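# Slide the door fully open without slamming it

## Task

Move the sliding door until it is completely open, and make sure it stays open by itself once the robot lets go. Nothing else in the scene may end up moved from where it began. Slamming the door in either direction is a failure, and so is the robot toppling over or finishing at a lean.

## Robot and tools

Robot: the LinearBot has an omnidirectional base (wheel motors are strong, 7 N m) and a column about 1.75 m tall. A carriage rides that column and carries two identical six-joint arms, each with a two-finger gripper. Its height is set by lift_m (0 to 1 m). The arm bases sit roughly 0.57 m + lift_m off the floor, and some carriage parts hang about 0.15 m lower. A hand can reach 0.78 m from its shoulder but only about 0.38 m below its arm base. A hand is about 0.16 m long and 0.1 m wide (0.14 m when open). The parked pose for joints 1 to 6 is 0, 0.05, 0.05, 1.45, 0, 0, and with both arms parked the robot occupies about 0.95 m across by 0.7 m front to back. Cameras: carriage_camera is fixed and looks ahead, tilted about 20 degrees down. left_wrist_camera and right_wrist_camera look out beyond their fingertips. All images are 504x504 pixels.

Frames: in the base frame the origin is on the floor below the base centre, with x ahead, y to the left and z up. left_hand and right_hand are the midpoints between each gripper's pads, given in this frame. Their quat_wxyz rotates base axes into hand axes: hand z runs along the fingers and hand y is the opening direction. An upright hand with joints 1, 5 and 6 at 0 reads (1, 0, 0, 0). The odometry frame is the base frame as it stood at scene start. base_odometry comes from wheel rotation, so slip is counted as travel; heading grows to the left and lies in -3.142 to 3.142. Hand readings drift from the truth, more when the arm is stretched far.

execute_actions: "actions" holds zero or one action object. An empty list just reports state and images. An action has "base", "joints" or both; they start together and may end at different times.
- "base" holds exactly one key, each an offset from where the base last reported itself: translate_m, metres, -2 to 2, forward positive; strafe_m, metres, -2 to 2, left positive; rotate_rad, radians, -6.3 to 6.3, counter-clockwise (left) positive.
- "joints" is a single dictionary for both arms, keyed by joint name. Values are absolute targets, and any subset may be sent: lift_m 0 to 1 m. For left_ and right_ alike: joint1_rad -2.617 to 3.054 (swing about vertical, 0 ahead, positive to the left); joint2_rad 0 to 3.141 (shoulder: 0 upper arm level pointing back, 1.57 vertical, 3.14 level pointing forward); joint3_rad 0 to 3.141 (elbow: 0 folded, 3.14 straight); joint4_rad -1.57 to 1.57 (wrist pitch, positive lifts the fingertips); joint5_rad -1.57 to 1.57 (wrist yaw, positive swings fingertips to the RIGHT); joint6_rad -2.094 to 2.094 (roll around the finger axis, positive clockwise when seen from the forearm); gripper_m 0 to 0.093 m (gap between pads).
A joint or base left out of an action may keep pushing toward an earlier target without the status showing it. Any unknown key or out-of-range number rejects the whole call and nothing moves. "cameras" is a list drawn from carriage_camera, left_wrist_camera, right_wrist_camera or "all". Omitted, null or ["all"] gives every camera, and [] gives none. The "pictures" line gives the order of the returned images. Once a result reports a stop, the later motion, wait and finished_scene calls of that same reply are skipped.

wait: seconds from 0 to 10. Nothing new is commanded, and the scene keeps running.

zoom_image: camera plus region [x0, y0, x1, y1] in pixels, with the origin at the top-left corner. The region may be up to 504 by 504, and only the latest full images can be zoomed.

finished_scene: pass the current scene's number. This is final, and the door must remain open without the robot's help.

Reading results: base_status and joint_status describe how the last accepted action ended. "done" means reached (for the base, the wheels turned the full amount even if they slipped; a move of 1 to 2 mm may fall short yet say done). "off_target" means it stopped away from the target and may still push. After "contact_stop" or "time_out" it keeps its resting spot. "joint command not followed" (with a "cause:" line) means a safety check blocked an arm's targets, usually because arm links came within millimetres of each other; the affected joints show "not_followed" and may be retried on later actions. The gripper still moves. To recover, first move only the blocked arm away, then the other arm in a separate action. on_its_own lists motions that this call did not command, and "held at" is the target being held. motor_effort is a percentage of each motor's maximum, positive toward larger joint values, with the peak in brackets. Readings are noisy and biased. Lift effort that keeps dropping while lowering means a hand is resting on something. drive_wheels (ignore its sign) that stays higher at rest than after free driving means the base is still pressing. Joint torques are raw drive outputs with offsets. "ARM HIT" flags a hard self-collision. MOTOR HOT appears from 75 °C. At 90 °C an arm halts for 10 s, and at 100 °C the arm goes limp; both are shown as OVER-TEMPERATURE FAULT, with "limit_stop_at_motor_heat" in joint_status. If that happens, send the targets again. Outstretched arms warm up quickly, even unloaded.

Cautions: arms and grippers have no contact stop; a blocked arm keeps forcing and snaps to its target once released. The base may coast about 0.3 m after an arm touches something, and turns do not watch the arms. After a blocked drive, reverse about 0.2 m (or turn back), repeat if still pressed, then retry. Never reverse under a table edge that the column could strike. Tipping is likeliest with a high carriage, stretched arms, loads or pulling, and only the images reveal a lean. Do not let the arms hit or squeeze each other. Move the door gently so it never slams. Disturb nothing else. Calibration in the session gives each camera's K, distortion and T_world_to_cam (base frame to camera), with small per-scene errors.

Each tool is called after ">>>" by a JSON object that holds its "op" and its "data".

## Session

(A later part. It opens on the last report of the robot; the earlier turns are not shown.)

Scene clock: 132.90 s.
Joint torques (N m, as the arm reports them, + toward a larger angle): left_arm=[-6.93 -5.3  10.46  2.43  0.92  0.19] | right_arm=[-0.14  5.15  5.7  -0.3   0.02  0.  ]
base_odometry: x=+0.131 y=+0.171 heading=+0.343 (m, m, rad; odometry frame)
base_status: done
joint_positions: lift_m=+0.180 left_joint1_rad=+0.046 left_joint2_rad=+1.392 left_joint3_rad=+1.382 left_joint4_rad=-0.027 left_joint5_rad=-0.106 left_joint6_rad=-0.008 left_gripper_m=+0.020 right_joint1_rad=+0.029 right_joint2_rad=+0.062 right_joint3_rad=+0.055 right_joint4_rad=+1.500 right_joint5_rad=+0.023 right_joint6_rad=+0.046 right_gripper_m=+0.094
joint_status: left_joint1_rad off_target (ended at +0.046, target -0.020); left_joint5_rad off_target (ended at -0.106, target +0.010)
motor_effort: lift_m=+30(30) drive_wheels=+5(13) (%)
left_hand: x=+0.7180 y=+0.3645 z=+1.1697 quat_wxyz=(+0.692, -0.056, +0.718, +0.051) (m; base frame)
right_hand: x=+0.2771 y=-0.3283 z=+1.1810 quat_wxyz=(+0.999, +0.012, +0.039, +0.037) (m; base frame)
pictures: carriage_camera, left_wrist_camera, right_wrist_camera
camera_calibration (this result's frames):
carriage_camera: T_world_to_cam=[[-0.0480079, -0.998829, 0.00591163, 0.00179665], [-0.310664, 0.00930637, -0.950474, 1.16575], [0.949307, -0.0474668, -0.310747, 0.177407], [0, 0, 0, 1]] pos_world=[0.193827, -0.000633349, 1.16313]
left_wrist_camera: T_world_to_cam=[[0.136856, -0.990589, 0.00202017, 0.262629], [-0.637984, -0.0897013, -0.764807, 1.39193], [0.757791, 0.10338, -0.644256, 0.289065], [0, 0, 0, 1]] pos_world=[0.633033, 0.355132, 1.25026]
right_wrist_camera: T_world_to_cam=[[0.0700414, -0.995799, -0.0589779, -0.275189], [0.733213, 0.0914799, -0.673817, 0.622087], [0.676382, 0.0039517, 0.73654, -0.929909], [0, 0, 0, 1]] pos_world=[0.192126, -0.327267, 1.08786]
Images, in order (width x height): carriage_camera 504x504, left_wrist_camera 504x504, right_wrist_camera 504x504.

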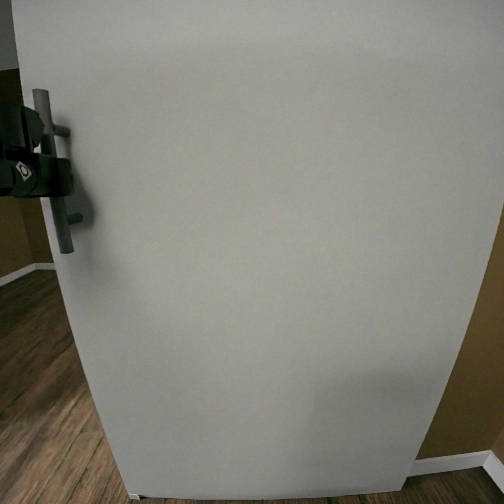

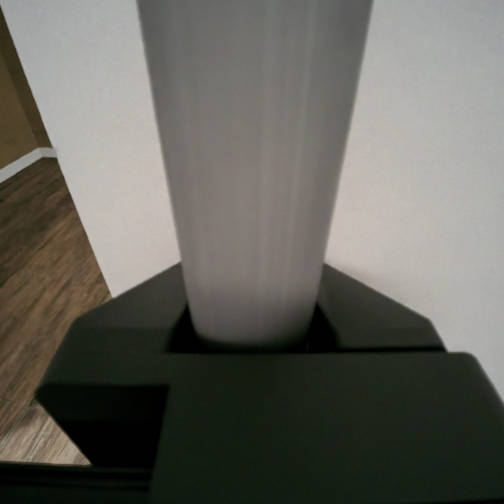

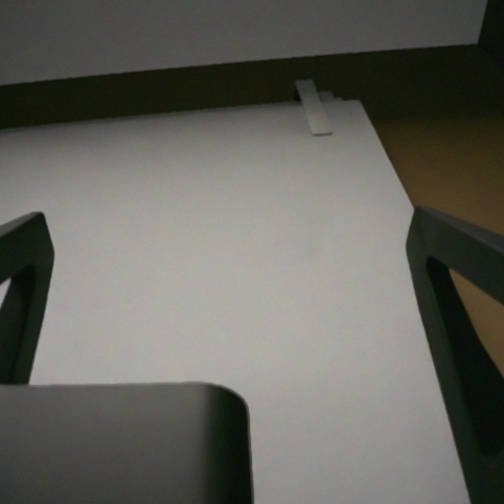

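>>> {"op": "execute_actions", "data": {"actions": [{"joints": {"left_joint1_rad": 0.046, "left_joint5_rad": -0.1, "left_gripper_m": 0.09}}], "cameras": ["carriage_camera"]}}

>>> {"op": "execute_actions", "data": {"actions": [{"base": {"translate_m": -0.15}}]}}

Scene clock: 138.13 s.
Joint torques (N m, as the arm reports them, + toward a larger angle): left_arm=[-2.49 -3.67 10.41  2.6   0.63  0.03] | right_arm=[-0.14  5.15  5.71 -0.31  0.02  0.  ]
base_odometry: x=+0.131 y=+0.171 heading=+0.343 (m, m, rad; odometry frame)
base_status: not commanded
joint_positions: lift_m=+0.180 left_joint1_rad=+0.068 left_joint2_rad=+1.374 left_joint3_rad=+1.382 left_joint4_rad=-0.044 left_joint5_rad=-0.179 left_joint6_rad=+0.007 left_gripper_m=+0.090 right_joint1_rad=+0.029 right_joint2_rad=+0.062 right_joint3_rad=+0.055 right_joint4_rad=+1.500 right_joint5_rad=+0.023 right_joint6_rad=+0.046 right_gripper_m=+0.094
joint_status: left_joint1_rad off_target (ended at +0.068, target +0.046); left_joint5_rad off_target (ended at -0.179, target -0.100); the others done
motor_effort: lift_m=+30(30) drive_wheels=+2(5) (%)
left_hand: x=+0.7089 y=+0.3863 z=+1.1733 quat_wxyz=(+0.688, -0.084, +0.715, +0.090) (m; base frame)
right_hand: x=+0.2771 y=-0.3283 z=+1.1810 quat_wxyz=(+0.999, +0.012, +0.039, +0.037) (m; base frame)
pictures: carriage_camera
camera_calibration (this result's frames):
carriage_camera: T_world_to_cam=[[-0.0480079, -0.998829, 0.00591163, 0.00179665], [-0.310664, 0.00930637, -0.950474, 1.16575], [0.949307, -0.0474668, -0.310747, 0.177407], [0, 0, 0, 1]] pos_world=[0.193827, -0.000633349, 1.16313]
Images, in order (width x height): carriage_camera 504x504.

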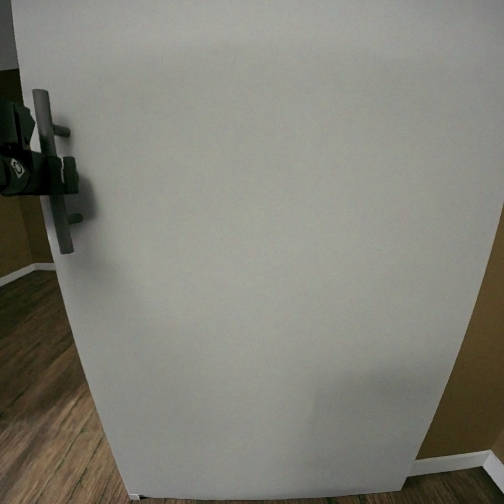

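Scene clock: 139.97 s.
Joint torques (N m, as the arm reports them, + toward a larger angle): left_arm=[-1.28 -5.29 10.44  2.32  0.    0.03] | right_arm=[-0.15  5.15  5.74 -0.31  0.02  0.  ]
base_odometry: x=-0.010 y=+0.120 heading=+0.342 (m, m, rad; odometry frame)
base_status: done
joint_positions: lift_m=+0.180 left_joint1_rad=+0.055 left_joint2_rad=+1.391 left_joint3_rad=+1.382 left_joint4_rad=-0.012 left_joint5_rad=-0.110 left_joint6_rad=+0.007 left_gripper_m=+0.090 right_joint1_rad=+0.029 right_joint2_rad=+0.062 right_joint3_rad=+0.055 right_joint4_rad=+1.499 right_joint5_rad=+0.023 right_joint6_rad=+0.046 right_gripper_m=+0.094
joint_status: not commanded
on_its_own: left_joint5_rad moved +0.069 to your old target -0.100
motor_effort: lift_m=+30(30) drive_wheels=-3(10) (%)
left_hand: x=+0.7173 y=+0.3693 z=+1.1739 quat_wxyz=(+0.697, -0.056, +0.712, +0.061) (m; base frame)
right_hand: x=+0.2772 y=-0.3283 z=+1.1810 quat_wxyz=(+0.998, +0.012, +0.039, +0.037) (m; base frame)
pictures: carriage_camera, left_wrist_camera, right_wrist_camera
camera_calibration (this result's frames):
carriage_camera: T_world_to_cam=[[-0.0480079, -0.998829, 0.00591163, 0.00179665], [-0.310664, 0.00930637, -0.950474, 1.16575], [0.949307, -0.0474668, -0.310747, 0.177407], [0, 0, 0, 1]] pos_world=[0.193827, -0.000633349, 1.16313]
left_wrist_camera: T_world_to_cam=[[0.149709, -0.988659, -0.0118353, 0.273825], [-0.626101, -0.0855298, -0.775037, 1.39708], [0.765236, 0.12344, -0.631805, 0.264499], [0, 0, 0, 1]] pos_world=[0.631312, 0.357562, 1.25314]
right_wrist_camera: T_world_to_cam=[[0.0700189, -0.9958, -0.0589937, -0.275169], [0.732956, 0.0914725, -0.674098, 0.622414], [0.676663, 0.00395975, 0.736282, -0.929738], [0, 0, 0, 1]] pos_world=[0.192184, -0.327265, 1.08788]
Images, in order (width x height): carriage_camera 504x504, left_wrist_camera 504x504, right_wrist_camera 504x504.

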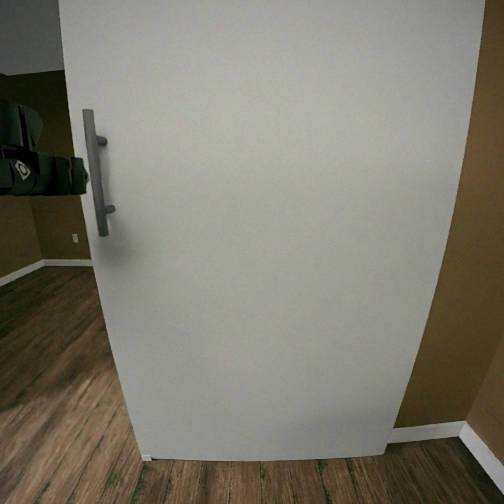

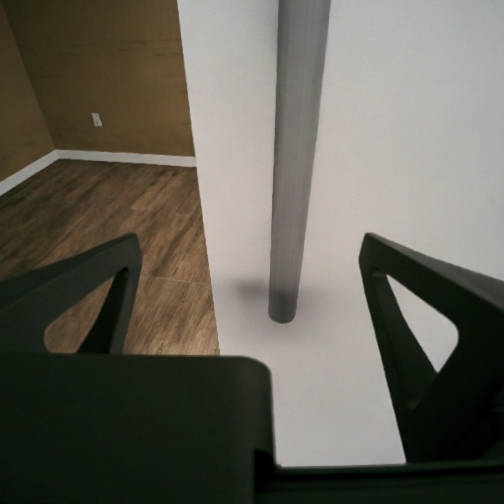

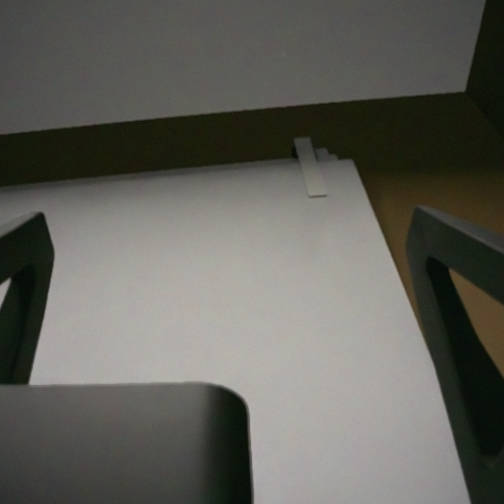

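The door is against its stop and the gripper has let go, so I'm ending scene 1.

>>> {"op": "finished_scene", "data": {"scene": 1}}

The scene is finished: the task was done.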